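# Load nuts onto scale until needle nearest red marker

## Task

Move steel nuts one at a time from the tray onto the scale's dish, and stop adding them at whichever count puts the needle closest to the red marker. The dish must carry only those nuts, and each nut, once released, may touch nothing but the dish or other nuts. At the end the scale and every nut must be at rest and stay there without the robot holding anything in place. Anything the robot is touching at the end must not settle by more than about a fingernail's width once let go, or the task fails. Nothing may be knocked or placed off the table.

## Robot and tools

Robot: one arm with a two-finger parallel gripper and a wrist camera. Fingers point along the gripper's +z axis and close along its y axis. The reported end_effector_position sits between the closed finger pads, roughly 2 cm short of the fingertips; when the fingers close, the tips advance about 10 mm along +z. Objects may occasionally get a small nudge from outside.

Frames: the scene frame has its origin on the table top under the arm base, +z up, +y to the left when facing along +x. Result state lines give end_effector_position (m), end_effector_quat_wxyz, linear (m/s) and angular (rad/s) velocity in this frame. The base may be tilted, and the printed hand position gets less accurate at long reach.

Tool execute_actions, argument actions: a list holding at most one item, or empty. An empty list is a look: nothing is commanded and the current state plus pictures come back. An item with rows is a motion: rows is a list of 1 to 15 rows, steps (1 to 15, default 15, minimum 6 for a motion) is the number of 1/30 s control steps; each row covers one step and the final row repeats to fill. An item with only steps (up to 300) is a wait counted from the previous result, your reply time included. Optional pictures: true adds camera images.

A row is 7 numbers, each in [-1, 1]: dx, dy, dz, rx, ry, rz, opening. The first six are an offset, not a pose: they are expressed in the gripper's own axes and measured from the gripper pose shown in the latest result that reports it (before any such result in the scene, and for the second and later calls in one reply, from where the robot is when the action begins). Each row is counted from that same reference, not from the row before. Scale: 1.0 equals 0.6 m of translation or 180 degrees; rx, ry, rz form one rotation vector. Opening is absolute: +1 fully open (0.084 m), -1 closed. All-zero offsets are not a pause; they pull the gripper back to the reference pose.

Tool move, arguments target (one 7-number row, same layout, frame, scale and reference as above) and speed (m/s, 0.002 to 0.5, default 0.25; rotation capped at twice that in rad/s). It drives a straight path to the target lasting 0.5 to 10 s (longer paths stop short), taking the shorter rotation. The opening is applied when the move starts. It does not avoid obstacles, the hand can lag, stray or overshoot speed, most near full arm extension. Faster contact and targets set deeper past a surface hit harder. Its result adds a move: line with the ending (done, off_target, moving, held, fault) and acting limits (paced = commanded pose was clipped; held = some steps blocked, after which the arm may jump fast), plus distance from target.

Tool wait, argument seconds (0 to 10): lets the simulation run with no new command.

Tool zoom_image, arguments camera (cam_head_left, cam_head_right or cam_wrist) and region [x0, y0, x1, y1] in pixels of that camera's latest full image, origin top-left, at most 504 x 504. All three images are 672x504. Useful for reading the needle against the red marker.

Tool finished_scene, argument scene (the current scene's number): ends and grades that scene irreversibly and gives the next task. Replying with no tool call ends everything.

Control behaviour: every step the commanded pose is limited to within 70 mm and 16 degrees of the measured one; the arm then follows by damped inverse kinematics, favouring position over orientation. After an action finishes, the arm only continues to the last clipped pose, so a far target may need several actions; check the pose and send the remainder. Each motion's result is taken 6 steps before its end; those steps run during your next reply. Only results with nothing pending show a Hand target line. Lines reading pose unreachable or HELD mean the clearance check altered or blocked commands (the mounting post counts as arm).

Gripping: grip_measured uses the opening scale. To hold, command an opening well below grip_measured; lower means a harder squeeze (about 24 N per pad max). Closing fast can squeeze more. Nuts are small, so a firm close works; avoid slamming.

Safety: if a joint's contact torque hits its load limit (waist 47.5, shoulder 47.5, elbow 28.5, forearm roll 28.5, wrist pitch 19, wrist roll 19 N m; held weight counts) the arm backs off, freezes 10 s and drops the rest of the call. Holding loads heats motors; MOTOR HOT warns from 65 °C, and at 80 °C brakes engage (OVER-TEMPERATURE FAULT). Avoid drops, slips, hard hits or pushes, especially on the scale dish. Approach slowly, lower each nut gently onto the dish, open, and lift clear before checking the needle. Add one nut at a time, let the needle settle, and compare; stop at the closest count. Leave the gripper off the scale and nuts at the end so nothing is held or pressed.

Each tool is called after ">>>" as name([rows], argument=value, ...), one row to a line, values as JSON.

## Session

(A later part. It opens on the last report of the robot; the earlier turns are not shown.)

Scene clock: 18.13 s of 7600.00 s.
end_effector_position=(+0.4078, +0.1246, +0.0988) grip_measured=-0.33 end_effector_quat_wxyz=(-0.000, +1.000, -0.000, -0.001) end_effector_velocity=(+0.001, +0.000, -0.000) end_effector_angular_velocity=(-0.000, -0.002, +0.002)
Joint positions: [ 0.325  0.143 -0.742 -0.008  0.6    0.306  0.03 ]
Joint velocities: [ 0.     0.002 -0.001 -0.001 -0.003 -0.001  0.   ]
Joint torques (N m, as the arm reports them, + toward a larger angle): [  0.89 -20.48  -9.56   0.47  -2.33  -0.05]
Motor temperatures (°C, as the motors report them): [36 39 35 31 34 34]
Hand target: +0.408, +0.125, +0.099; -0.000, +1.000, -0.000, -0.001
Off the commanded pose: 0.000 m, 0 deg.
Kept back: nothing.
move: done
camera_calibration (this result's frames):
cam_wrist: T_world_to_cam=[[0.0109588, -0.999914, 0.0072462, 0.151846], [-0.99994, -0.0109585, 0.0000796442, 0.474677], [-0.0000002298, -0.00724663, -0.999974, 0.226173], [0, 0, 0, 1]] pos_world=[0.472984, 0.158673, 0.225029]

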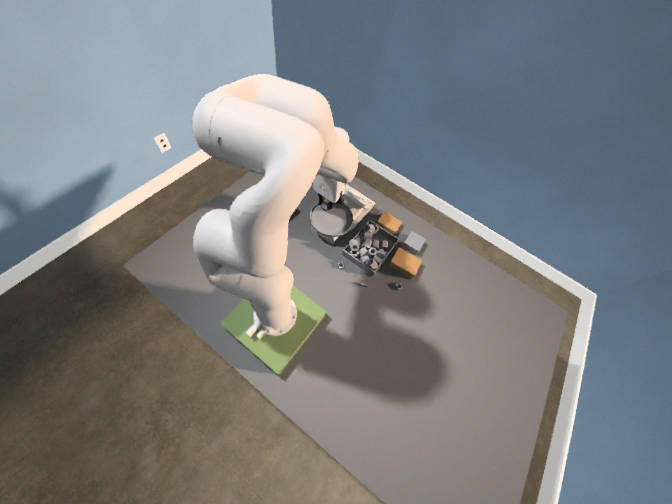

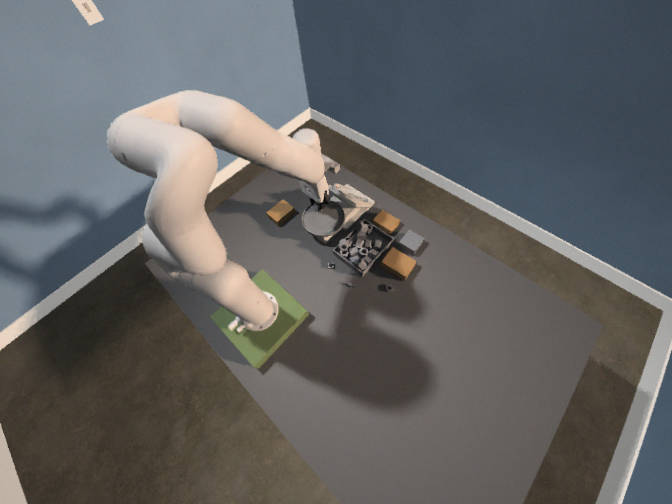

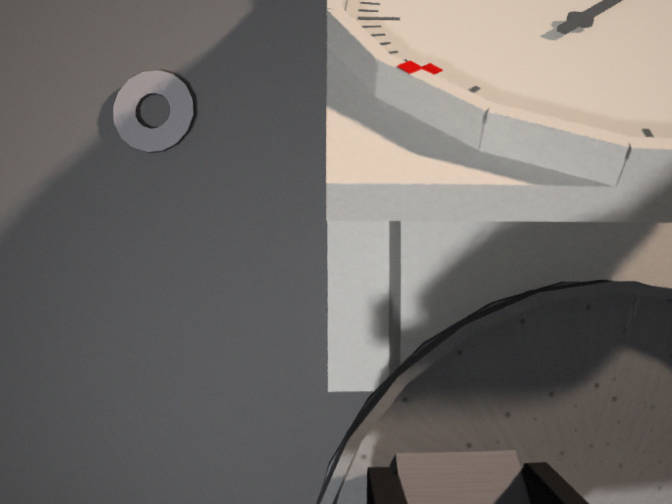

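>>> move(target=[0,0,0.003,0,0,0,-0.6], speed=0.005)

Scene clock: 19.07 s of 7600.00 s.
end_effector_position=(+0.4080, +0.1246, +0.0972) grip_measured=-0.33 end_effector_quat_wxyz=(-0.001, +1.000, -0.000, -0.000) end_effector_velocity=(-0.000, -0.000, -0.001) end_effector_angular_velocity=(-0.001, +0.001, +0.001)
Joint positions: [ 0.325  0.147 -0.742 -0.008  0.595  0.306  0.03 ]
Joint velocities: [-0.001  0.002  0.    -0.001 -0.002 -0.    -0.   ]
Joint torques (N m, as the arm reports them, + toward a larger angle): [  1.09 -20.03  -9.18   0.52  -2.26  -0.09]
Motor temperatures (°C, as the motors report them): [36 39 35 31 34 34]
Hand target: +0.408, +0.125, +0.097; -0.000, +1.000, -0.000, -0.001
Off the commanded pose: 0.000 m, 0 deg.
Kept back: nothing.
move: done
camera_calibration (this result's frames):
cam_wrist: T_world_to_cam=[[0.010956, -0.999915, 0.00711628, 0.151917], [-0.99994, -0.0109586, -0.000324686, 0.474855], [0.000402642, -0.0071123, -0.999975, 0.224417], [0, 0, 0, 1]] pos_world=[0.473072, 0.158704, 0.223484]

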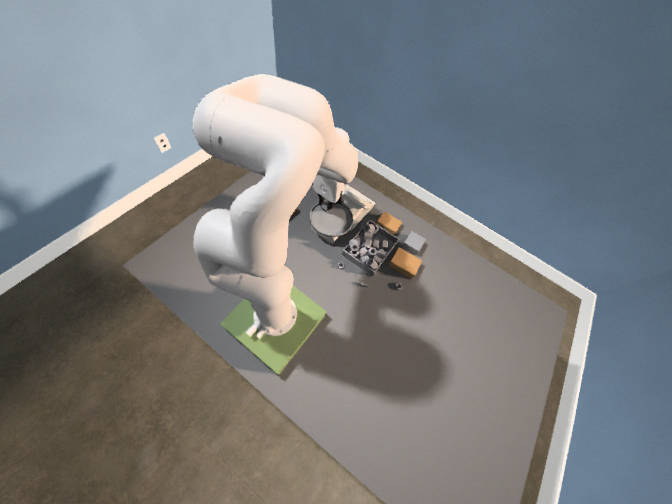

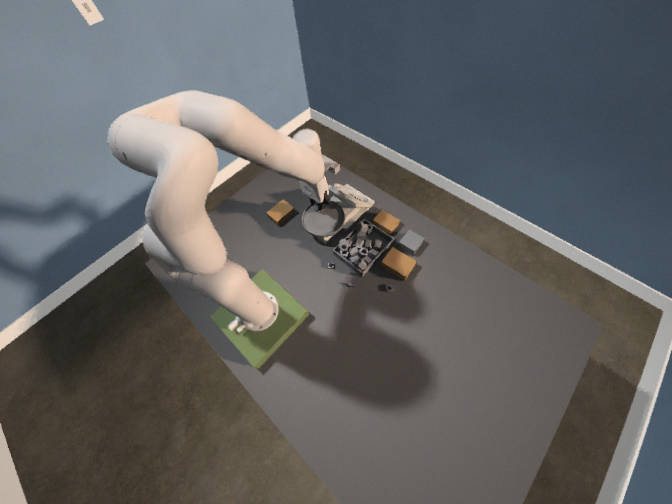

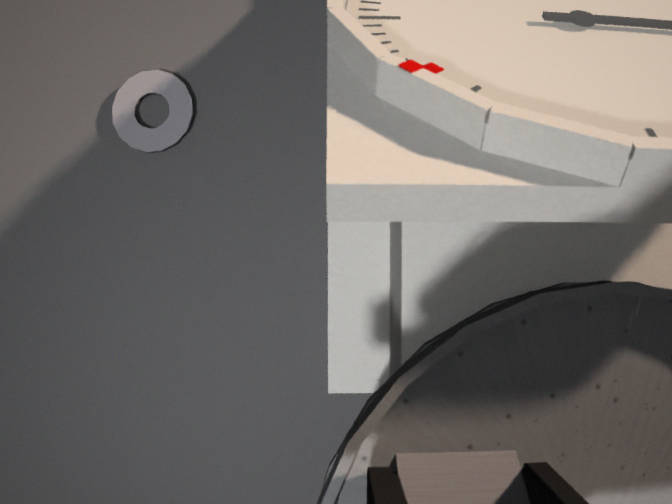

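>>> execute_actions([
  {"rows":[[0,0,-0.001,0,0,0,-0.15],[0,0,-0.001,0,0,0,-0.15],[0,0,-0.001,0,0,0,-0.15],[0,0,-0.001,0,0,0,-0.15],[0,0,-0.001,0,0,0,-0.15],[0,0,-0.001,0,0,0,-0.15],[0,0,-0.004,0,0,0,-0.15],[0,0,-0.01,0,0,0,-0.15],[0,0,-0.018,0,0,0,-0.15],[0,0,-0.028,0,0,0,-0.15],[0,0,-0.04,0,0,0,-0.15],[0,0,-0.052,0,0,0,-0.15],[0,0,-0.062,0,0,0,-0.15],[0,0,-0.07,0,0,0,-0.15],[0,0,-0.075,0,0,0,-0.15]]},
])

>>> move(target=[0.0658,0.3622,0.1,0.1623,-0.0706,-0.2545,-0.2], speed=0.35)

Scene clock: 24.00 s of 7600.00 s.
end_effector_position=(+0.4073, +0.1244, +0.0984) grip_measured=-0.17 end_effector_quat_wxyz=(-0.000, +1.000, -0.000, -0.001) end_effector_velocity=(-0.004, -0.001, +0.032) end_effector_angular_velocity=(-0.004, +0.015, -0.000)
Joint positions: [ 0.325  0.143 -0.742 -0.008  0.601  0.306  0.037]
Joint velocities: [ 0.    -0.089 -0.01   0.002  0.113 -0.002  0.001]
Joint torques (N m, as the arm reports them, + toward a larger angle): [  0.83 -22.19 -10.06   0.37  -1.85   0.07]
Motor temperatures (°C, as the motors report them): [36 39 35 31 34 34]
Steps of this call (steps 1 to 139: nothing new was sent; steps 140 to 148: the first 9 steps of this action). Readings (end_effector_position):
140: (+0.4078, +0.1246, +0.0970)
141: (+0.4078, +0.1246, +0.0971)
143: (+0.4074, +0.1244, +0.0970)
147: (+0.4075, +0.1244, +0.0977)
148: the state above

Scene clock: 26.60 s of 7600.00 s.
end_effector_position=(+0.4464, -0.0921, +0.0796) grip_measured=-0.22 end_effector_quat_wxyz=(-0.246, +0.884, +0.384, -0.106) end_effector_velocity=(+0.001, -0.002, -0.000) end_effector_angular_velocity=(+0.005, +0.007, +0.005)
Joint positions: [-0.286  0.603 -1.394  0.228  1.293 -1.251  0.035]
Joint velocities: [-0.004  0.012 -0.019 -0.003  0.017 -0.004  0.   ]
Joint torques (N m, as the arm reports them, + toward a larger angle): [  0.65 -28.42  -9.61   0.72  -0.29  -0.15]
Motor temperatures (°C, as the motors report them): [36 39 35 31 34 34]
Hand target: +0.446, -0.092, +0.079; -0.247, +0.884, +0.384, -0.106
Off your previous action's commanded pose: 0.021 m, 0 deg at its last step (step 6 of this call).
Off the commanded pose: 0.001 m, 0 deg.
Kept back: nothing.
move: done
camera_calibration (this result's frames):
cam_wrist: T_world_to_cam=[[0.637053, -0.578471, -0.509445, -0.264658], [-0.676354, -0.736516, -0.00946176, 0.300388], [-0.369741, 0.350593, -0.860451, 0.39231], [0, 0, 0, 1]] pos_world=[0.516823, -0.0693978, 0.205577]

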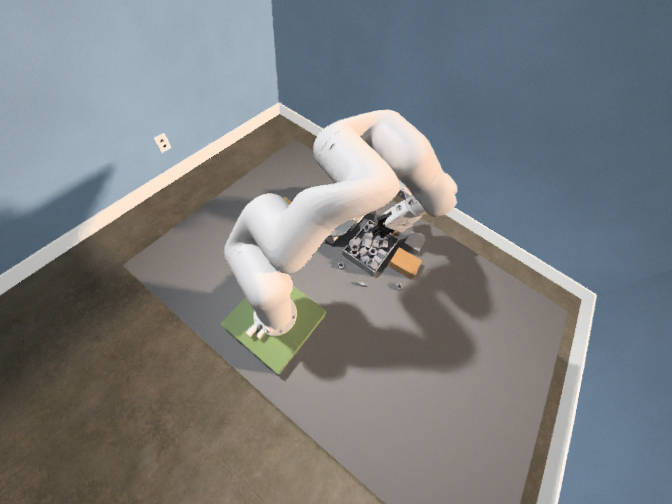

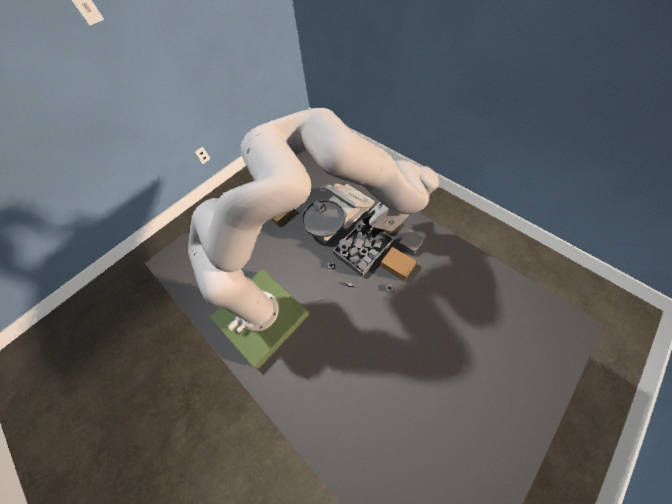

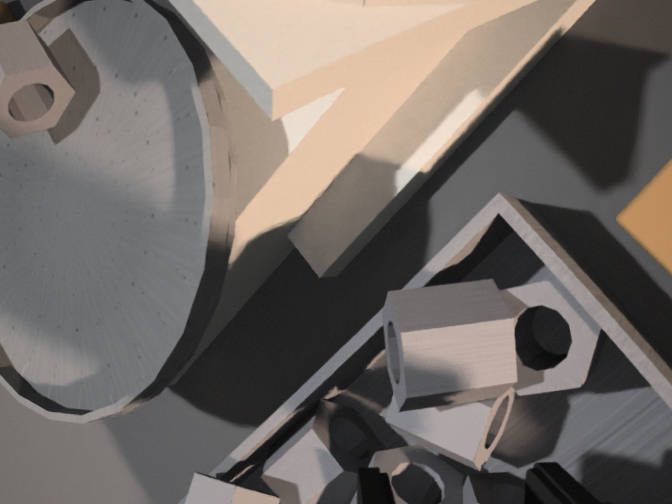

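>>> zoom_image(camera="cam_wrist", region=[340,250,640,504])

Region (340, 250, 640, 504) of cam_wrist's 672x504 image, scaled by 1.680, with more detail than that image has; it fills the top 427 rows of this view, and the rest is white.

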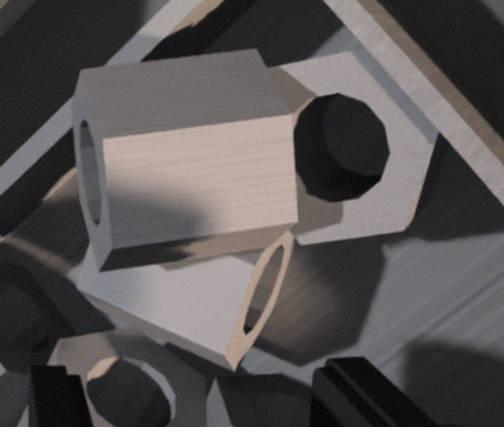

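>>> move(target=[0.0653,0.0075,0.008,0.026,0,-0.033,-0.18], speed=0.1)

Scene clock: 28.17 s of 7600.00 s.
end_effector_position=(+0.4742, -0.0647, +0.0734) grip_measured=-0.20 end_effector_quat_wxyz=(-0.287, +0.852, +0.424, -0.108) end_effector_velocity=(-0.000, +0.001, -0.002) end_effector_angular_velocity=(+0.006, +0.007, +0.005)
Joint positions: [-0.242  0.743 -1.592  0.272  1.419 -1.312  0.036]
Joint velocities: [ 0.001  0.011 -0.01   0.001  0.009 -0.003 -0.   ]
Joint torques (N m, as the arm reports them, + toward a larger angle): [  0.91 -30.66  -9.96   0.86  -0.09  -0.13]
Motor temperatures (°C, as the motors report them): [36 39 35 31 34 34]
Hand target: +0.474, -0.065, +0.073; -0.287, +0.852, +0.424, -0.108
Off the commanded pose: 0.000 m, 0 deg.
Kept back: nothing.
move: done
camera_calibration (this result's frames):
cam_wrist: T_world_to_cam=[[0.671257, -0.469533, -0.573544, -0.274183], [-0.609685, -0.789809, -0.0669773, 0.308419], [-0.421542, 0.39464, -0.816432, 0.411847], [0, 0, 0, 1]] pos_world=[0.545697, -0.0476776, 0.199646]

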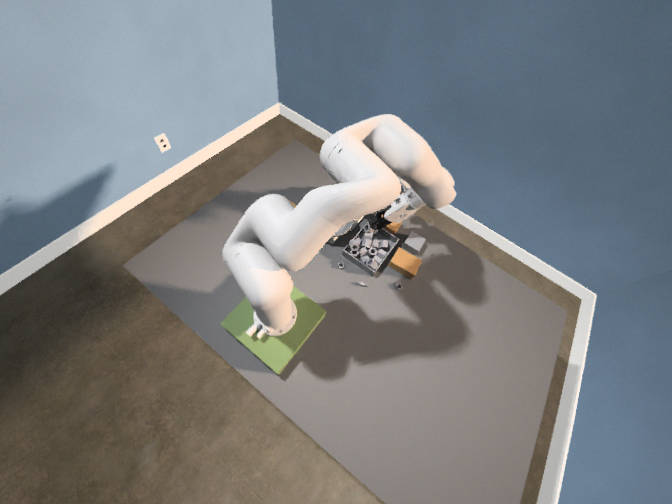

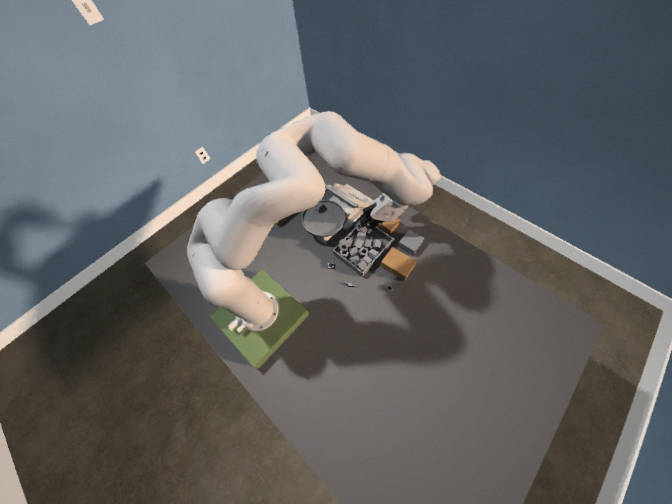

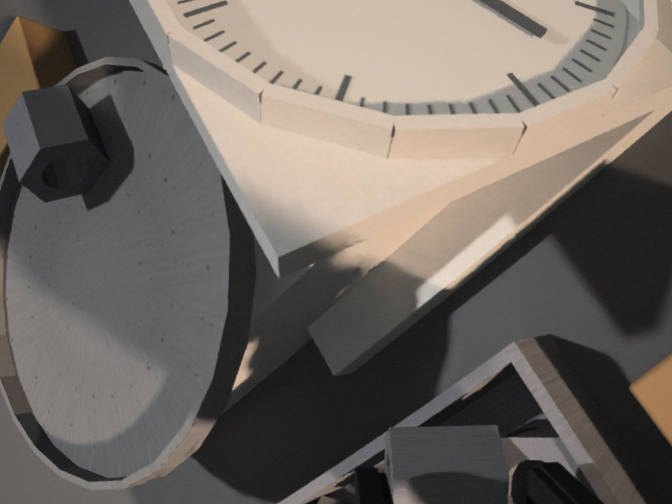

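>>> move(target=[0,0,0.027,0,0,0,-0.18], speed=0.025)

Scene clock: 29.27 s of 7600.00 s.
end_effector_position=(+0.4688, -0.0592, +0.0623) grip_measured=-0.20 end_effector_quat_wxyz=(-0.286, +0.853, +0.424, -0.107) end_effector_velocity=(-0.001, +0.001, -0.003) end_effector_angular_velocity=(-0.001, -0.003, -0.002)
Joint positions: [-0.234  0.739 -1.549  0.279  1.376 -1.318  0.035]
Joint velocities: [ 0.002 -0.003  0.012  0.003 -0.013 -0.001 -0.   ]
Joint torques (N m, as the arm reports them, + toward a larger angle): [  2.65 -23.65  -7.34   1.14  -0.73  -0.23]
Motor temperatures (°C, as the motors report them): [36 39 35 31 34 34]
Hand target: +0.467, -0.058, +0.060; -0.287, +0.852, +0.424, -0.108
Off the commanded pose: 0.003 m, 0 deg.
Kept back: nothing.
move: done
camera_calibration (this result's frames):
cam_wrist: T_world_to_cam=[[0.673265, -0.470477, -0.570409, -0.275485], [-0.609746, -0.789641, -0.0683938, 0.308861], [-0.41824, 0.393851, -0.818509, 0.396833], [0, 0, 0, 1]] pos_world=[0.539773, -0.042013, 0.188796]

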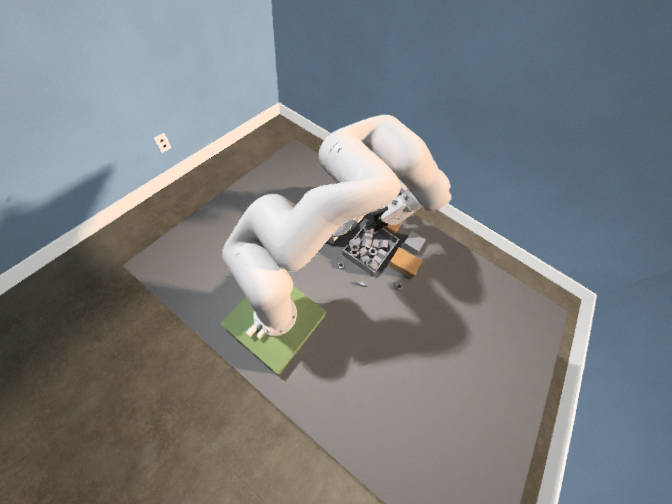

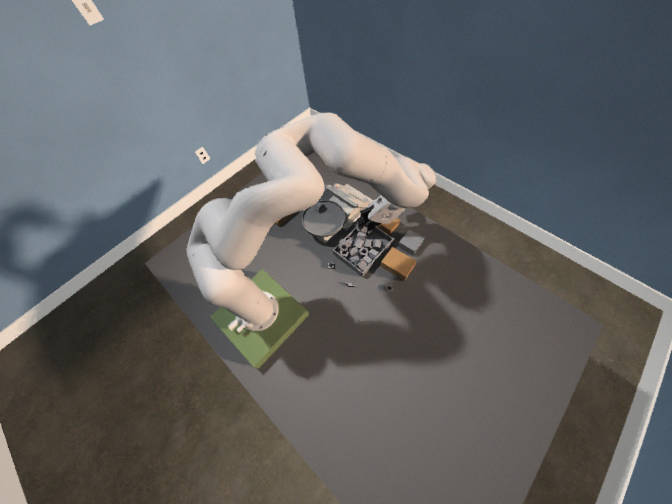

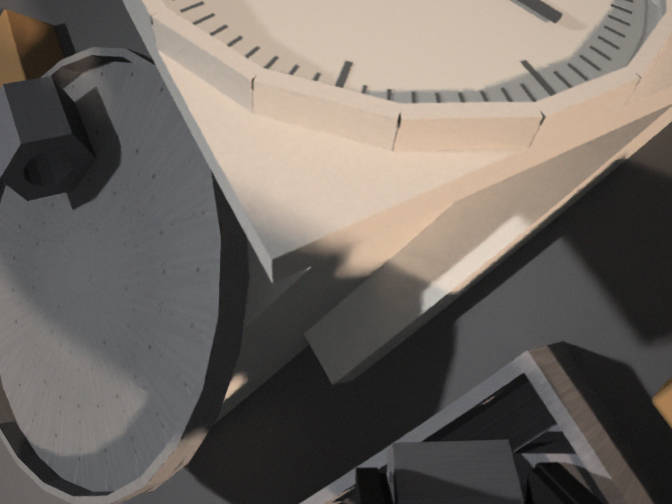

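>>> move(target=[0,-0.001,-0.001,0,0,0,-0.3], speed=0.005)

>>> move(target=[0,0,0,0,0,0,-0.7], speed=0.005)

Scene clock: 30.20 s of 7600.00 s.
end_effector_position=(+0.4679, -0.0588, +0.0622) grip_measured=-0.32 end_effector_quat_wxyz=(-0.286, +0.852, +0.424, -0.108) end_effector_velocity=(-0.000, -0.001, +0.002) end_effector_angular_velocity=(-0.000, -0.000, -0.001)
Joint positions: [-0.234  0.738 -1.547  0.279  1.377 -1.318  0.03 ]
Joint velocities: [-0.002 -0.003  0.    -0.     0.003  0.     0.   ]
Joint torques (N m, as the arm reports them, + toward a larger angle): [  0.65 -28.42  -8.67   0.51   0.17  -0.1 ]
Motor temperatures (°C, as the motors report them): [36 39 35 31 34 34]
Hand target: +0.469, -0.059, +0.063; -0.286, +0.853, +0.424, -0.107
Off the commanded pose: 0.001 m, 0 deg.
Kept back: nothing.
move: done
camera_calibration (this result's frames):
cam_wrist: T_world_to_cam=[[0.672108, -0.469982, -0.572179, -0.274063], [-0.609704, -0.78975, -0.0674938, 0.308514], [-0.420157, 0.394223, -0.817347, 0.397112], [0, 0, 0, 1]] pos_world=[0.539152, -0.0417067, 0.188588]

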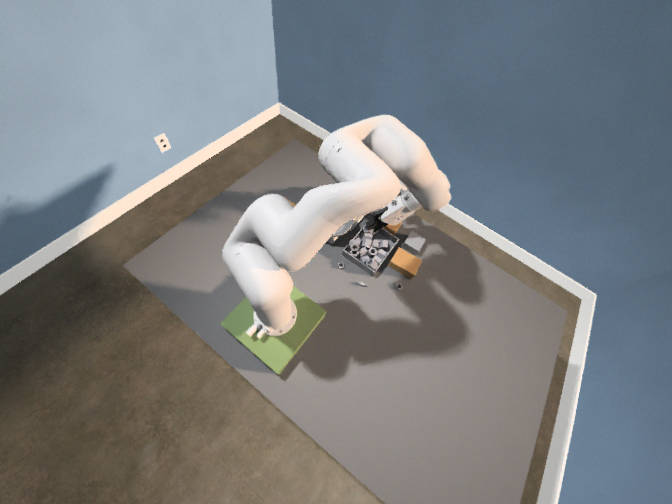

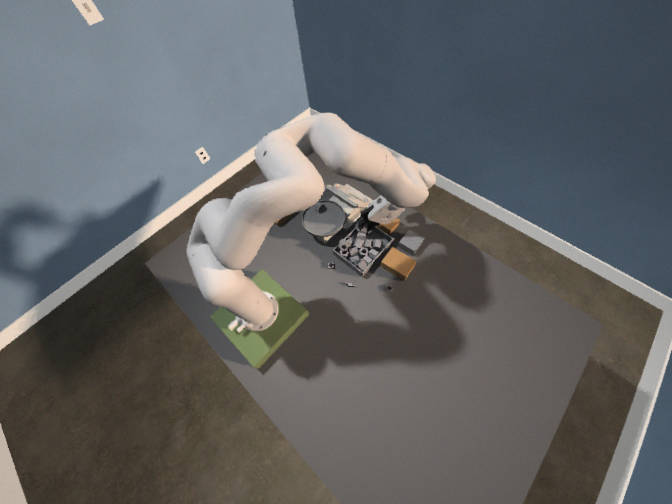

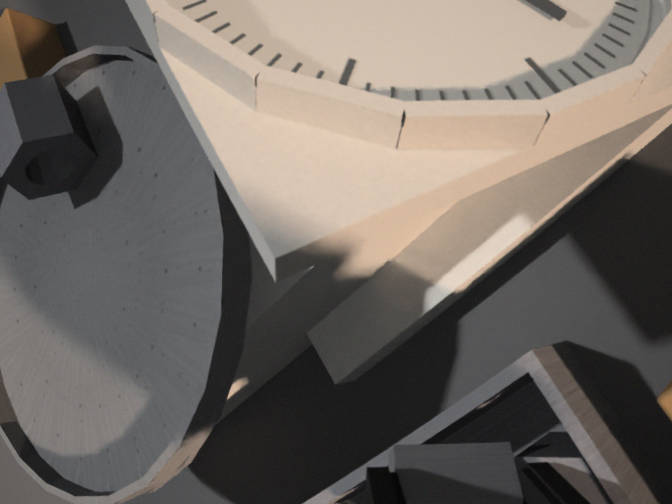

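Scene clock: 30.70 s of 7600.00 s.
end_effector_position=(+0.4679, -0.0588, +0.0622) grip_measured=-0.34 end_effector_quat_wxyz=(-0.286, +0.852, +0.424, -0.108) end_effector_velocity=(-0.000, -0.001, -0.000) end_effector_angular_velocity=(-0.001, +0.000, +0.001)
Joint positions: [-0.234  0.738 -1.547  0.278  1.377 -1.318  0.029]
Joint velocities: [-0.001  0.     0.    -0.002  0.    -0.001 -0.   ]
Joint torques (N m, as the arm reports them, + toward a larger angle): [  1.16 -28.28  -8.7    0.33   0.4   -0.17]
Motor temperatures (°C, as the motors report them): [36 39 35 31 34 34]
Hand target: +0.468, -0.059, +0.062; -0.286, +0.852, +0.424, -0.108
Off the commanded pose: 0.000 m, 0 deg.
Kept back: nothing.
move: done
camera_calibration (this result's frames):
cam_wrist: T_world_to_cam=[[0.672073, -0.469978, -0.572223, -0.274053], [-0.609708, -0.78975, -0.0674621, 0.308504], [-0.420207, 0.394228, -0.817319, 0.397088], [0, 0, 0, 1]] pos_world=[0.53914, -0.0417012, 0.188541]

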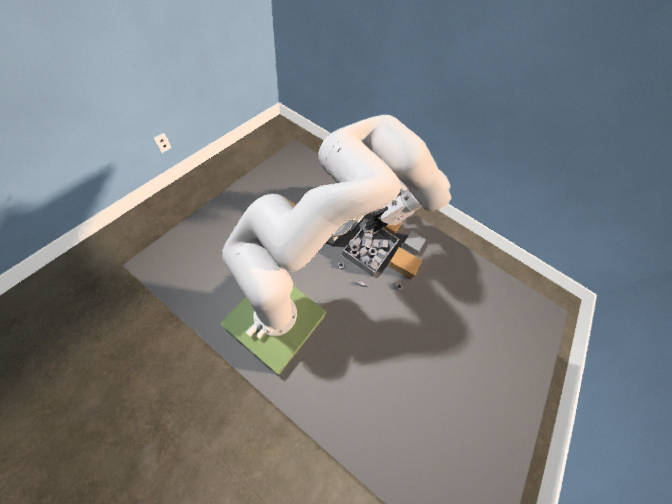

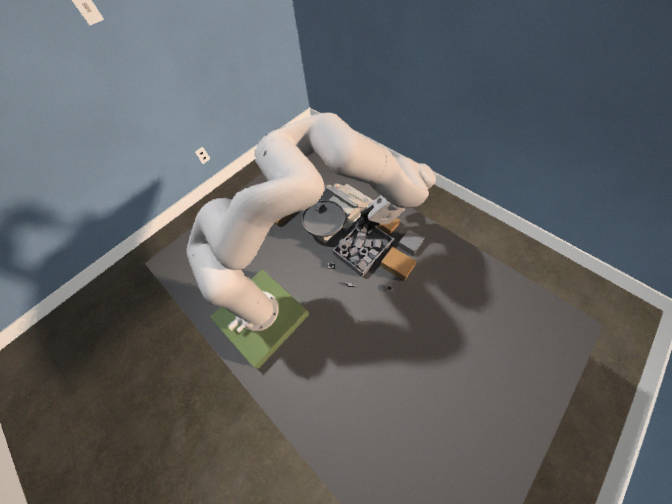

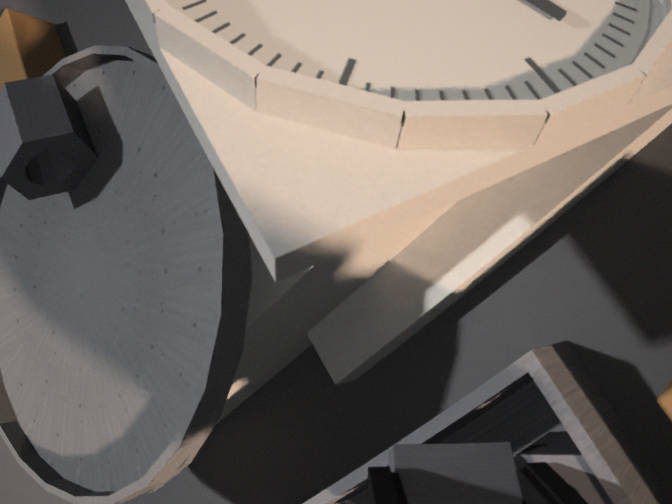

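>>> execute_actions(actions=[])

Scene clock: 31.20 s of 7600.00 s.
end_effector_position=(+0.4679, -0.0588, +0.0622) grip_measured=-0.34 end_effector_quat_wxyz=(-0.286, +0.852, +0.424, -0.108) end_effector_velocity=(+0.001, -0.001, +0.000) end_effector_angular_velocity=(-0.002, -0.003, +0.002)
Joint positions: [-0.234  0.738 -1.547  0.278  1.377 -1.318  0.029]
Joint velocities: [ 0.    -0.001 -0.001 -0.002 -0.001 -0.001 -0.   ]
Joint torques (N m, as the arm reports them, + toward a larger angle): [  0.87 -28.56  -8.82   0.55   0.22  -0.16]
Motor temperatures (°C, as the motors report them): [36 39 35 31 34 34]
Hand target: +0.468, -0.059, +0.062; -0.286, +0.852, +0.424, -0.108
Off the commanded pose: 0.000 m, 0 deg.
Kept back: nothing.
Steps of this call (steps 1 to 15: nothing new was sent). Readings (end_effector_position):
1: (+0.4679, -0.0588, +0.0622)
2: (+0.4679, -0.0588, +0.0622)
4: (+0.4679, -0.0588, +0.0622)
8: (+0.4679, -0.0588, +0.0622)
15: the state above
camera_calibration (this result's frames):
cam_wrist: T_world_to_cam=[[0.672075, -0.469975, -0.572222, -0.274044], [-0.609706, -0.789752, -0.0674642, 0.3085], [-0.420207, 0.394228, -0.817319, 0.397104], [0, 0, 0, 1]] pos_world=[0.539138, -0.0417055, 0.18856]

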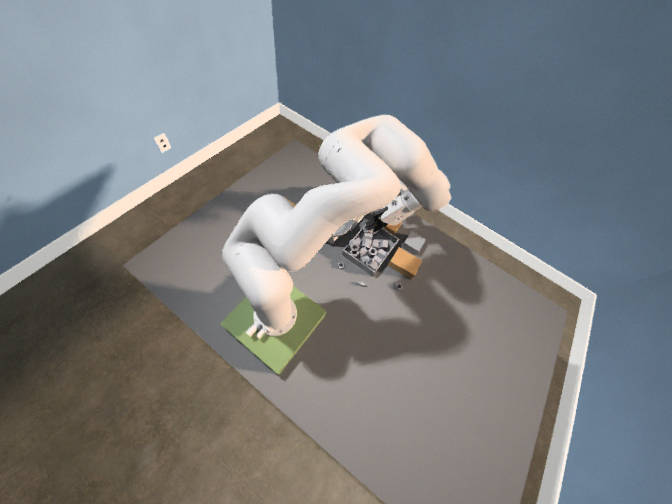

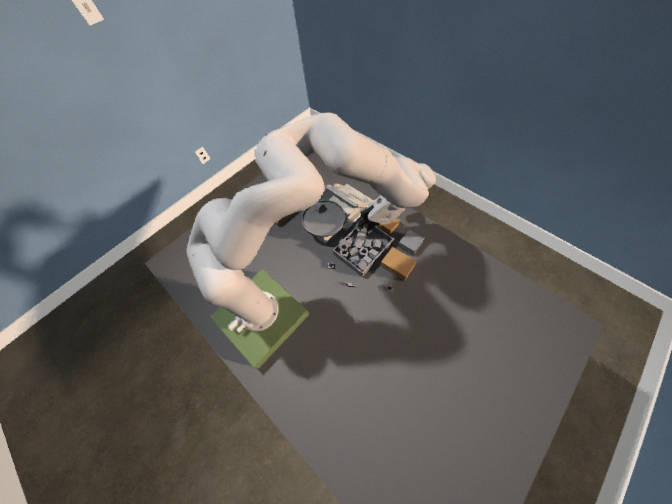

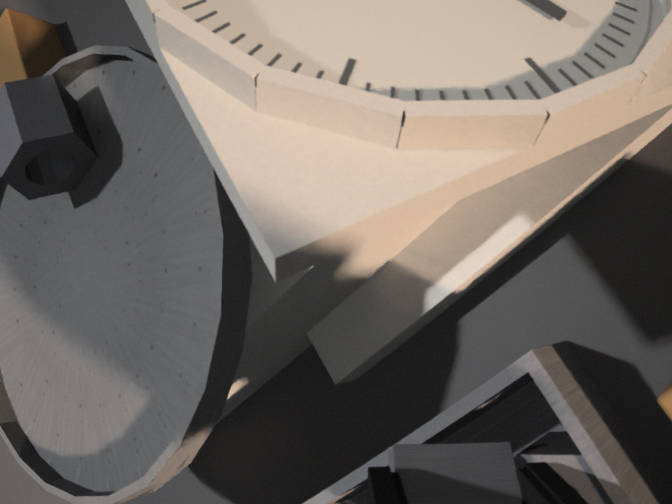

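>>> move(target=[0.005,-0.048,-0.068,0,0,0,-0.7], speed=0.1)

Scene clock: 32.37 s of 7600.00 s.
end_effector_position=(+0.4678, -0.0589, +0.1116) grip_measured=-0.34 end_effector_quat_wxyz=(-0.287, +0.852, +0.424, -0.108) end_effector_velocity=(+0.001, -0.000, +0.004) end_effector_angular_velocity=(-0.001, -0.002, +0.001)
Joint positions: [-0.237  0.65  -1.554  0.273  1.47  -1.293  0.029]
Joint velocities: [ 0.    -0.006 -0.003 -0.001  0.005  0.001 -0.   ]
Joint torques (N m, as the arm reports them, + toward a larger angle): [  1.19 -30.06 -10.32   0.94   0.14   0.1 ]
Motor temperatures (°C, as the motors report them): [36 39 35 31 34 34]
Hand target: +0.468, -0.059, +0.112; -0.286, +0.852, +0.424, -0.108
Off the commanded pose: 0.001 m, 0 deg.
Kept back: nothing.
move: done
camera_calibration (this result's frames):
cam_wrist: T_world_to_cam=[[0.67147, -0.469998, -0.572914, -0.245383], [-0.609874, -0.789663, -0.0669767, 0.311728], [-0.42093, 0.394378, -0.816874, 0.437824], [0, 0, 0, 1]] pos_world=[0.539175, -0.0418377, 0.237942]

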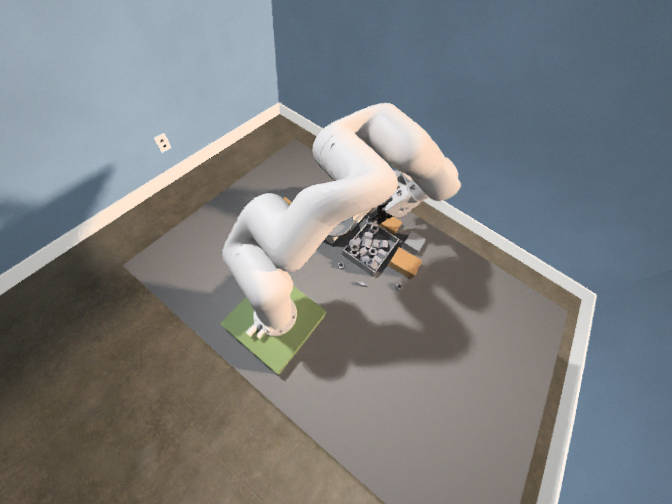

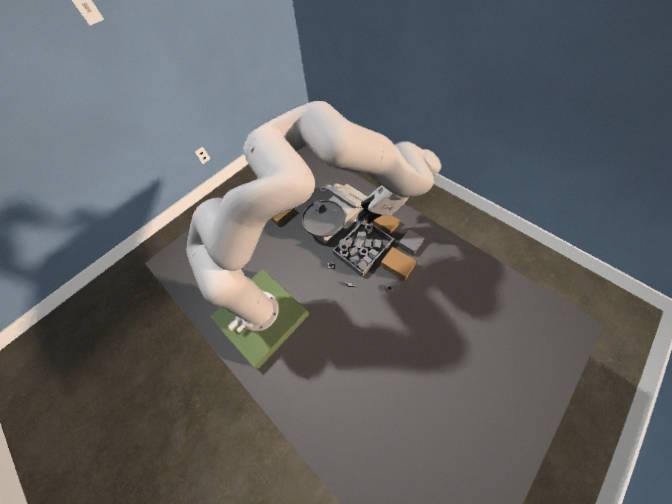

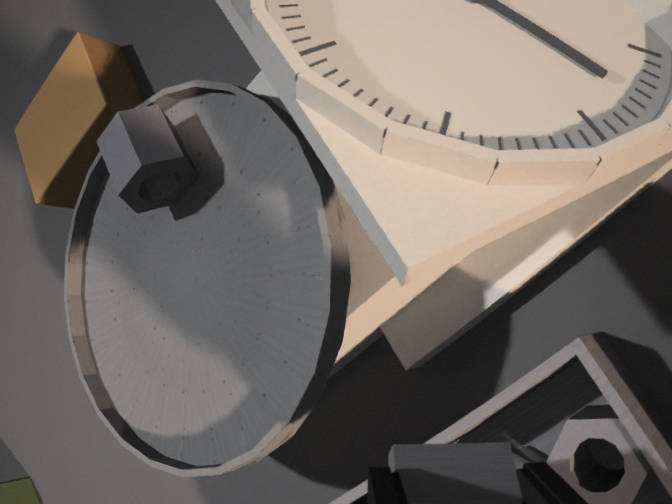

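>>> move(target=[0.1458,-0.2883,0.1381,-0.1923,0.0724,0.2841,-0.7], speed=0.35)

Scene clock: 35.33 s of 7600.00 s.
end_effector_position=(+0.3728, +0.1247, +0.1496) grip_measured=-0.34 end_effector_quat_wxyz=(+0.001, +1.000, +0.000, +0.000) end_effector_velocity=(+0.000, +0.001, +0.001) end_effector_angular_velocity=(-0.008, -0.004, -0.003)
Joint positions: [ 0.354 -0.081 -0.653 -0.012  0.734  0.336  0.029]
Joint velocities: [ 0.007 -0.001 -0.002 -0.014  0.002  0.02  -0.   ]
Joint torques (N m, as the arm reports them, + toward a larger angle): [  0.81 -17.44 -10.49   0.38  -2.24   0.07]
Motor temperatures (°C, as the motors report them): [36 39 35 31 34 34]
Hand target: +0.373, +0.125, +0.150; +0.002, +1.000, +0.000, +0.000
Off the commanded pose: 0.001 m, 0 deg.
Kept back: nothing.
move: done
camera_calibration (this result's frames):
cam_wrist: T_world_to_cam=[[0.0121955, -0.999873, 0.0103064, 0.151078], [-0.999924, -0.0122148, -0.00181457, 0.440093], [0.00194023, -0.0102835, -0.999945, 0.27661], [0, 0, 0, 1]] pos_world=[0.43768, 0.159279, 0.275836]

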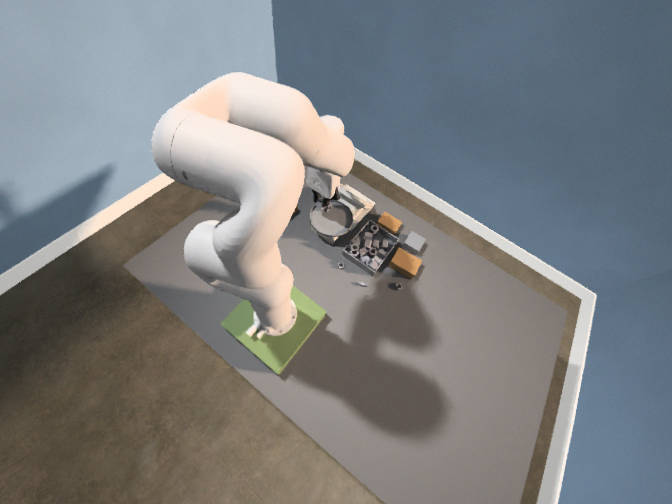

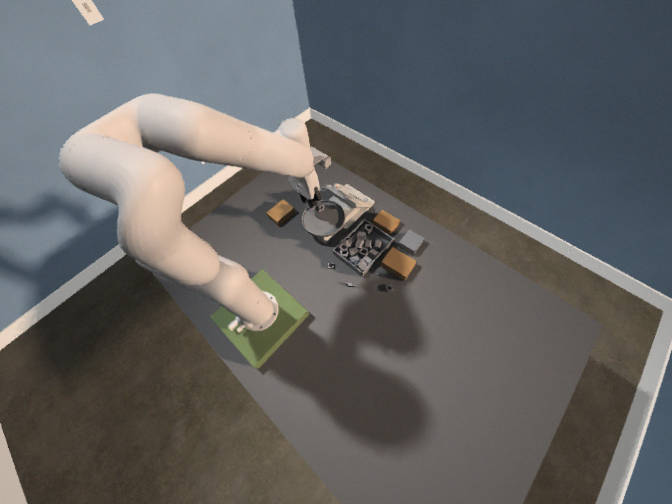

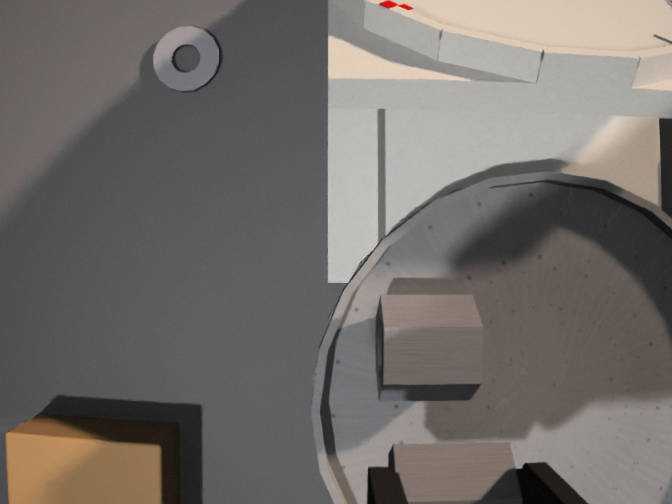

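>>> move(target=[-0.003,0.002,0.0695,0,0,0,-0.7], speed=0.1)

>>> move(target=[0,0,0.006,0,0,0,-0.7], speed=0.01)

Scene clock: 36.43 s of 7600.00 s.
end_effector_position=(+0.3712, +0.1236, +0.1084) grip_measured=-0.34 end_effector_quat_wxyz=(+0.001, +1.000, +0.000, +0.001) end_effector_velocity=(-0.001, -0.001, -0.003) end_effector_angular_velocity=(-0.001, +0.004, -0.002)
Joint positions: [ 0.352  0.017 -0.615 -0.014  0.598  0.336  0.029]
Joint velocities: [-0.001  0.008  0.003  0.001 -0.006  0.     0.   ]
Joint torques (N m, as the arm reports them, + toward a larger angle): [  0.7  -18.3   -9.82   0.33  -2.32   0.  ]
Motor temperatures (°C, as the motors report them): [36 39 35 31 34 34]
Hand target: +0.371, +0.124, +0.108; +0.001, +1.000, +0.000, +0.000
Off the commanded pose: 0.001 m, 0 deg.
Kept back: nothing.
move: done
camera_calibration (this result's frames):
cam_wrist: T_world_to_cam=[[0.0123771, -0.999875, 0.00988142, 0.150421], [-0.99992, -0.012401, -0.00236795, 0.438471], [0.00249019, -0.00985133, -0.999948, 0.235151], [0, 0, 0, 1]] pos_world=[0.435989, 0.158156, 0.23469]

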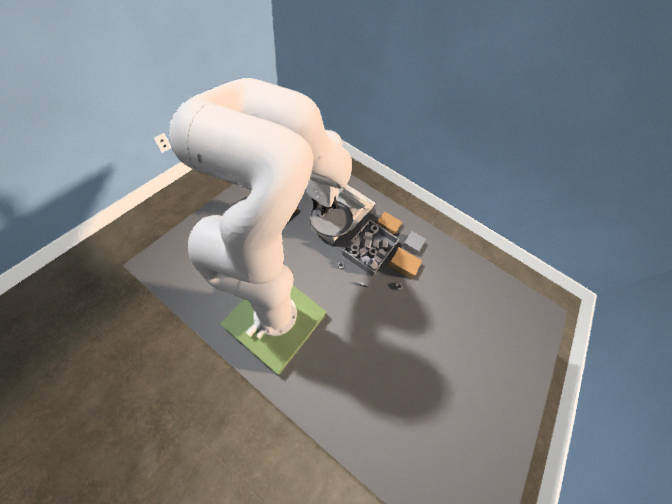

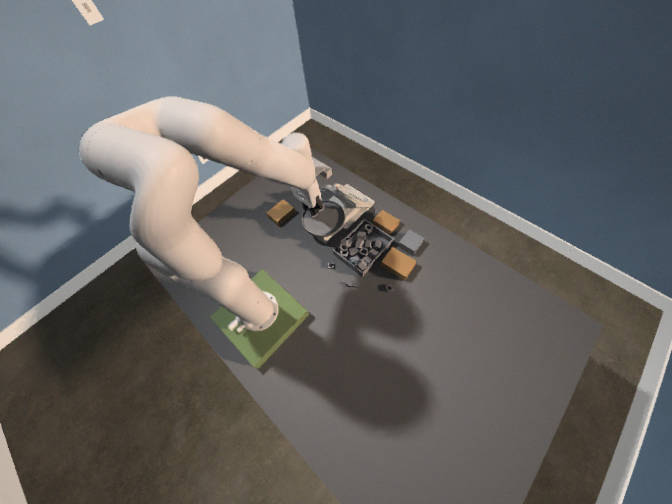

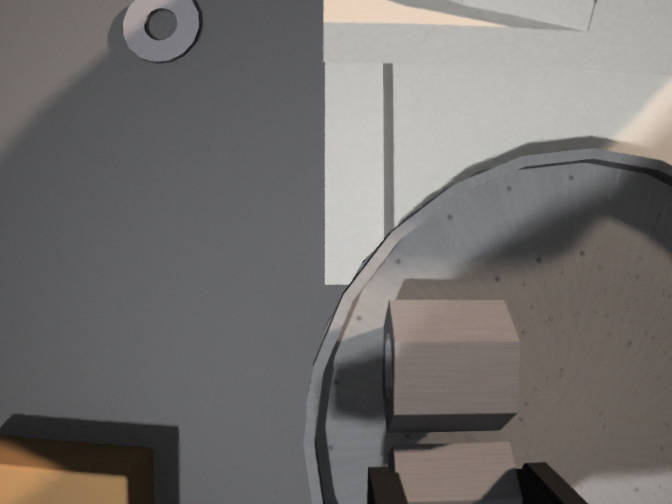

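Scene clock: 37.13 s of 7600.00 s.
end_effector_position=(+0.3713, +0.1236, +0.1050) grip_measured=-0.34 end_effector_quat_wxyz=(+0.001, +1.000, +0.000, +0.001) end_effector_velocity=(-0.000, -0.000, -0.001) end_effector_angular_velocity=(-0.000, -0.000, -0.000)
Joint positions: [ 0.351  0.026 -0.613 -0.014  0.587  0.336  0.029]
Joint velocities: [-0.     0.002  0.001 -0.    -0.003  0.     0.   ]
Joint torques (N m, as the arm reports them, + toward a larger angle): [  0.6  -18.27  -9.42   0.54  -2.32  -0.09]
Motor temperatures (°C, as the motors report them): [36 39 35 31 34 34]
Hand target: +0.371, +0.124, +0.105; +0.001, +1.000, +0.000, +0.001
Off the commanded pose: 0.000 m, 0 deg.
Kept back: nothing.
move: done
camera_calibration (this result's frames):
cam_wrist: T_world_to_cam=[[0.0123772, -0.999875, 0.00981355, 0.150475], [-0.99992, -0.0124025, -0.0025281, 0.438546], [0.0026495, -0.00978147, -0.999949, 0.231679], [0, 0, 0, 1]] pos_world=[0.436035, 0.158162, 0.231299]

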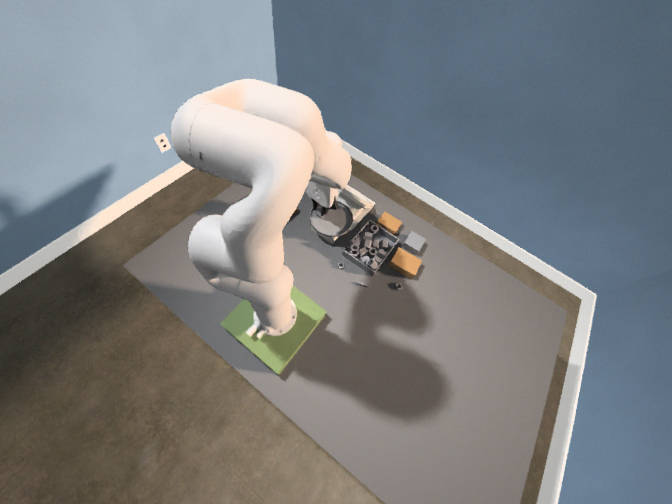

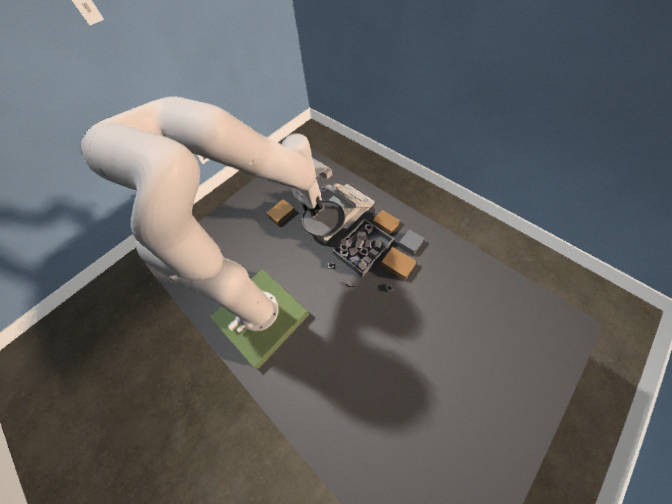

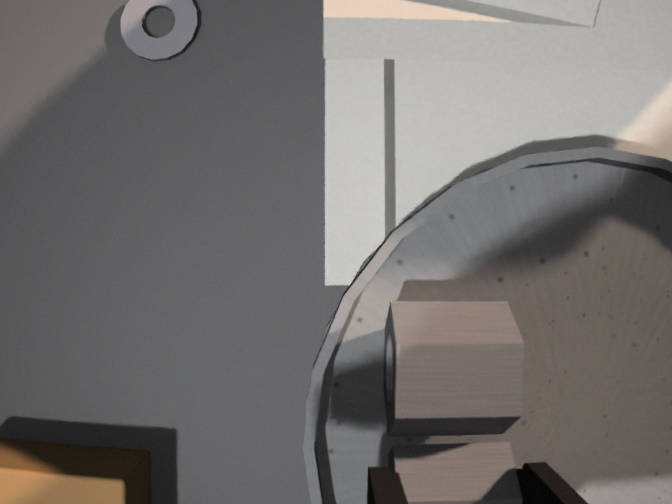

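>>> move(target=[0,0,0.0025,0,0,0,-0.7], speed=0.006)

Scene clock: 38.07 s of 7600.00 s.
end_effector_position=(+0.3714, +0.1237, +0.1037) grip_measured=-0.34 end_effector_quat_wxyz=(+0.001, +1.000, +0.000, +0.001) end_effector_velocity=(+0.000, +0.000, -0.001) end_effector_angular_velocity=(-0.000, -0.001, +0.001)
Joint positions: [ 0.351  0.03  -0.613 -0.014  0.582  0.336  0.029]
Joint velocities: [ 0.     0.002  0.    -0.001 -0.003 -0.     0.   ]
Joint torques (N m, as the arm reports them, + toward a larger angle): [  1.14 -16.92  -9.05   0.47  -2.13  -0.09]
Motor temperatures (°C, as the motors report them): [36 39 35 31 34 34]
Hand target: +0.371, +0.124, +0.103; +0.001, +1.000, +0.000, +0.001
Off the commanded pose: 0.000 m, 0 deg.
Kept back: nothing.
move: done
camera_calibration (this result's frames):
cam_wrist: T_world_to_cam=[[0.0123409, -0.999877, 0.00970415, 0.150531], [-0.999919, -0.0123694, -0.00287622, 0.438705], [0.0029959, -0.00966787, -0.999949, 0.230217], [0, 0, 0, 1]] pos_world=[0.436122, 0.158165, 0.230007]

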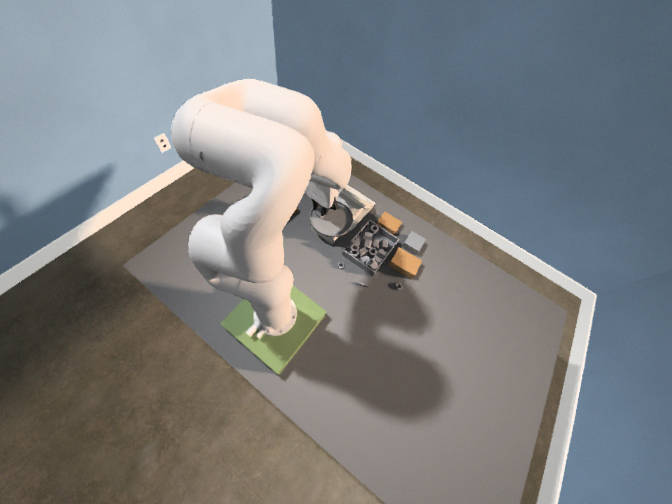

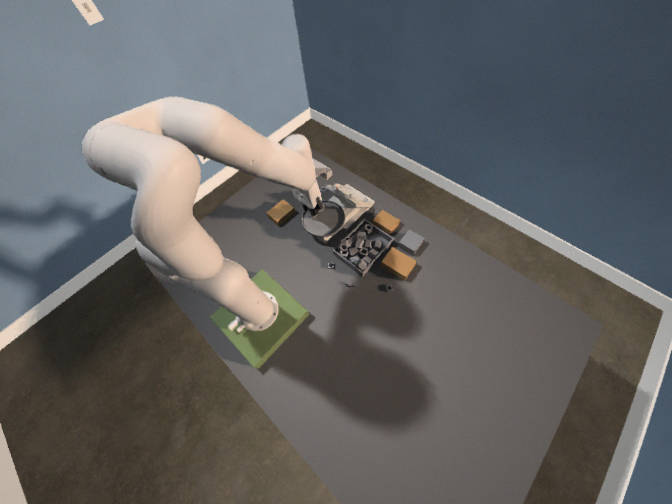

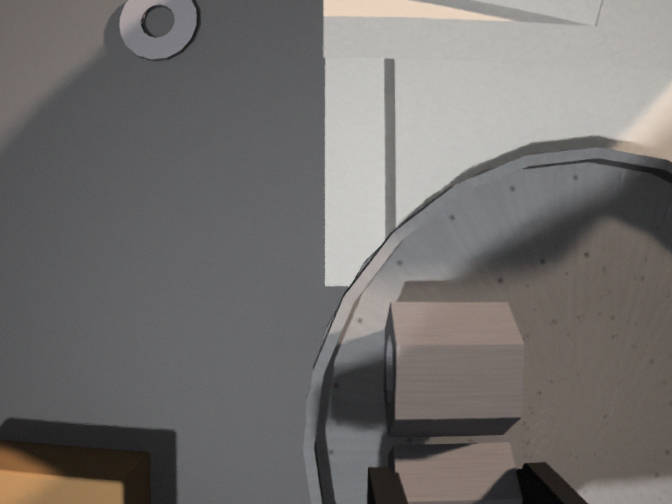

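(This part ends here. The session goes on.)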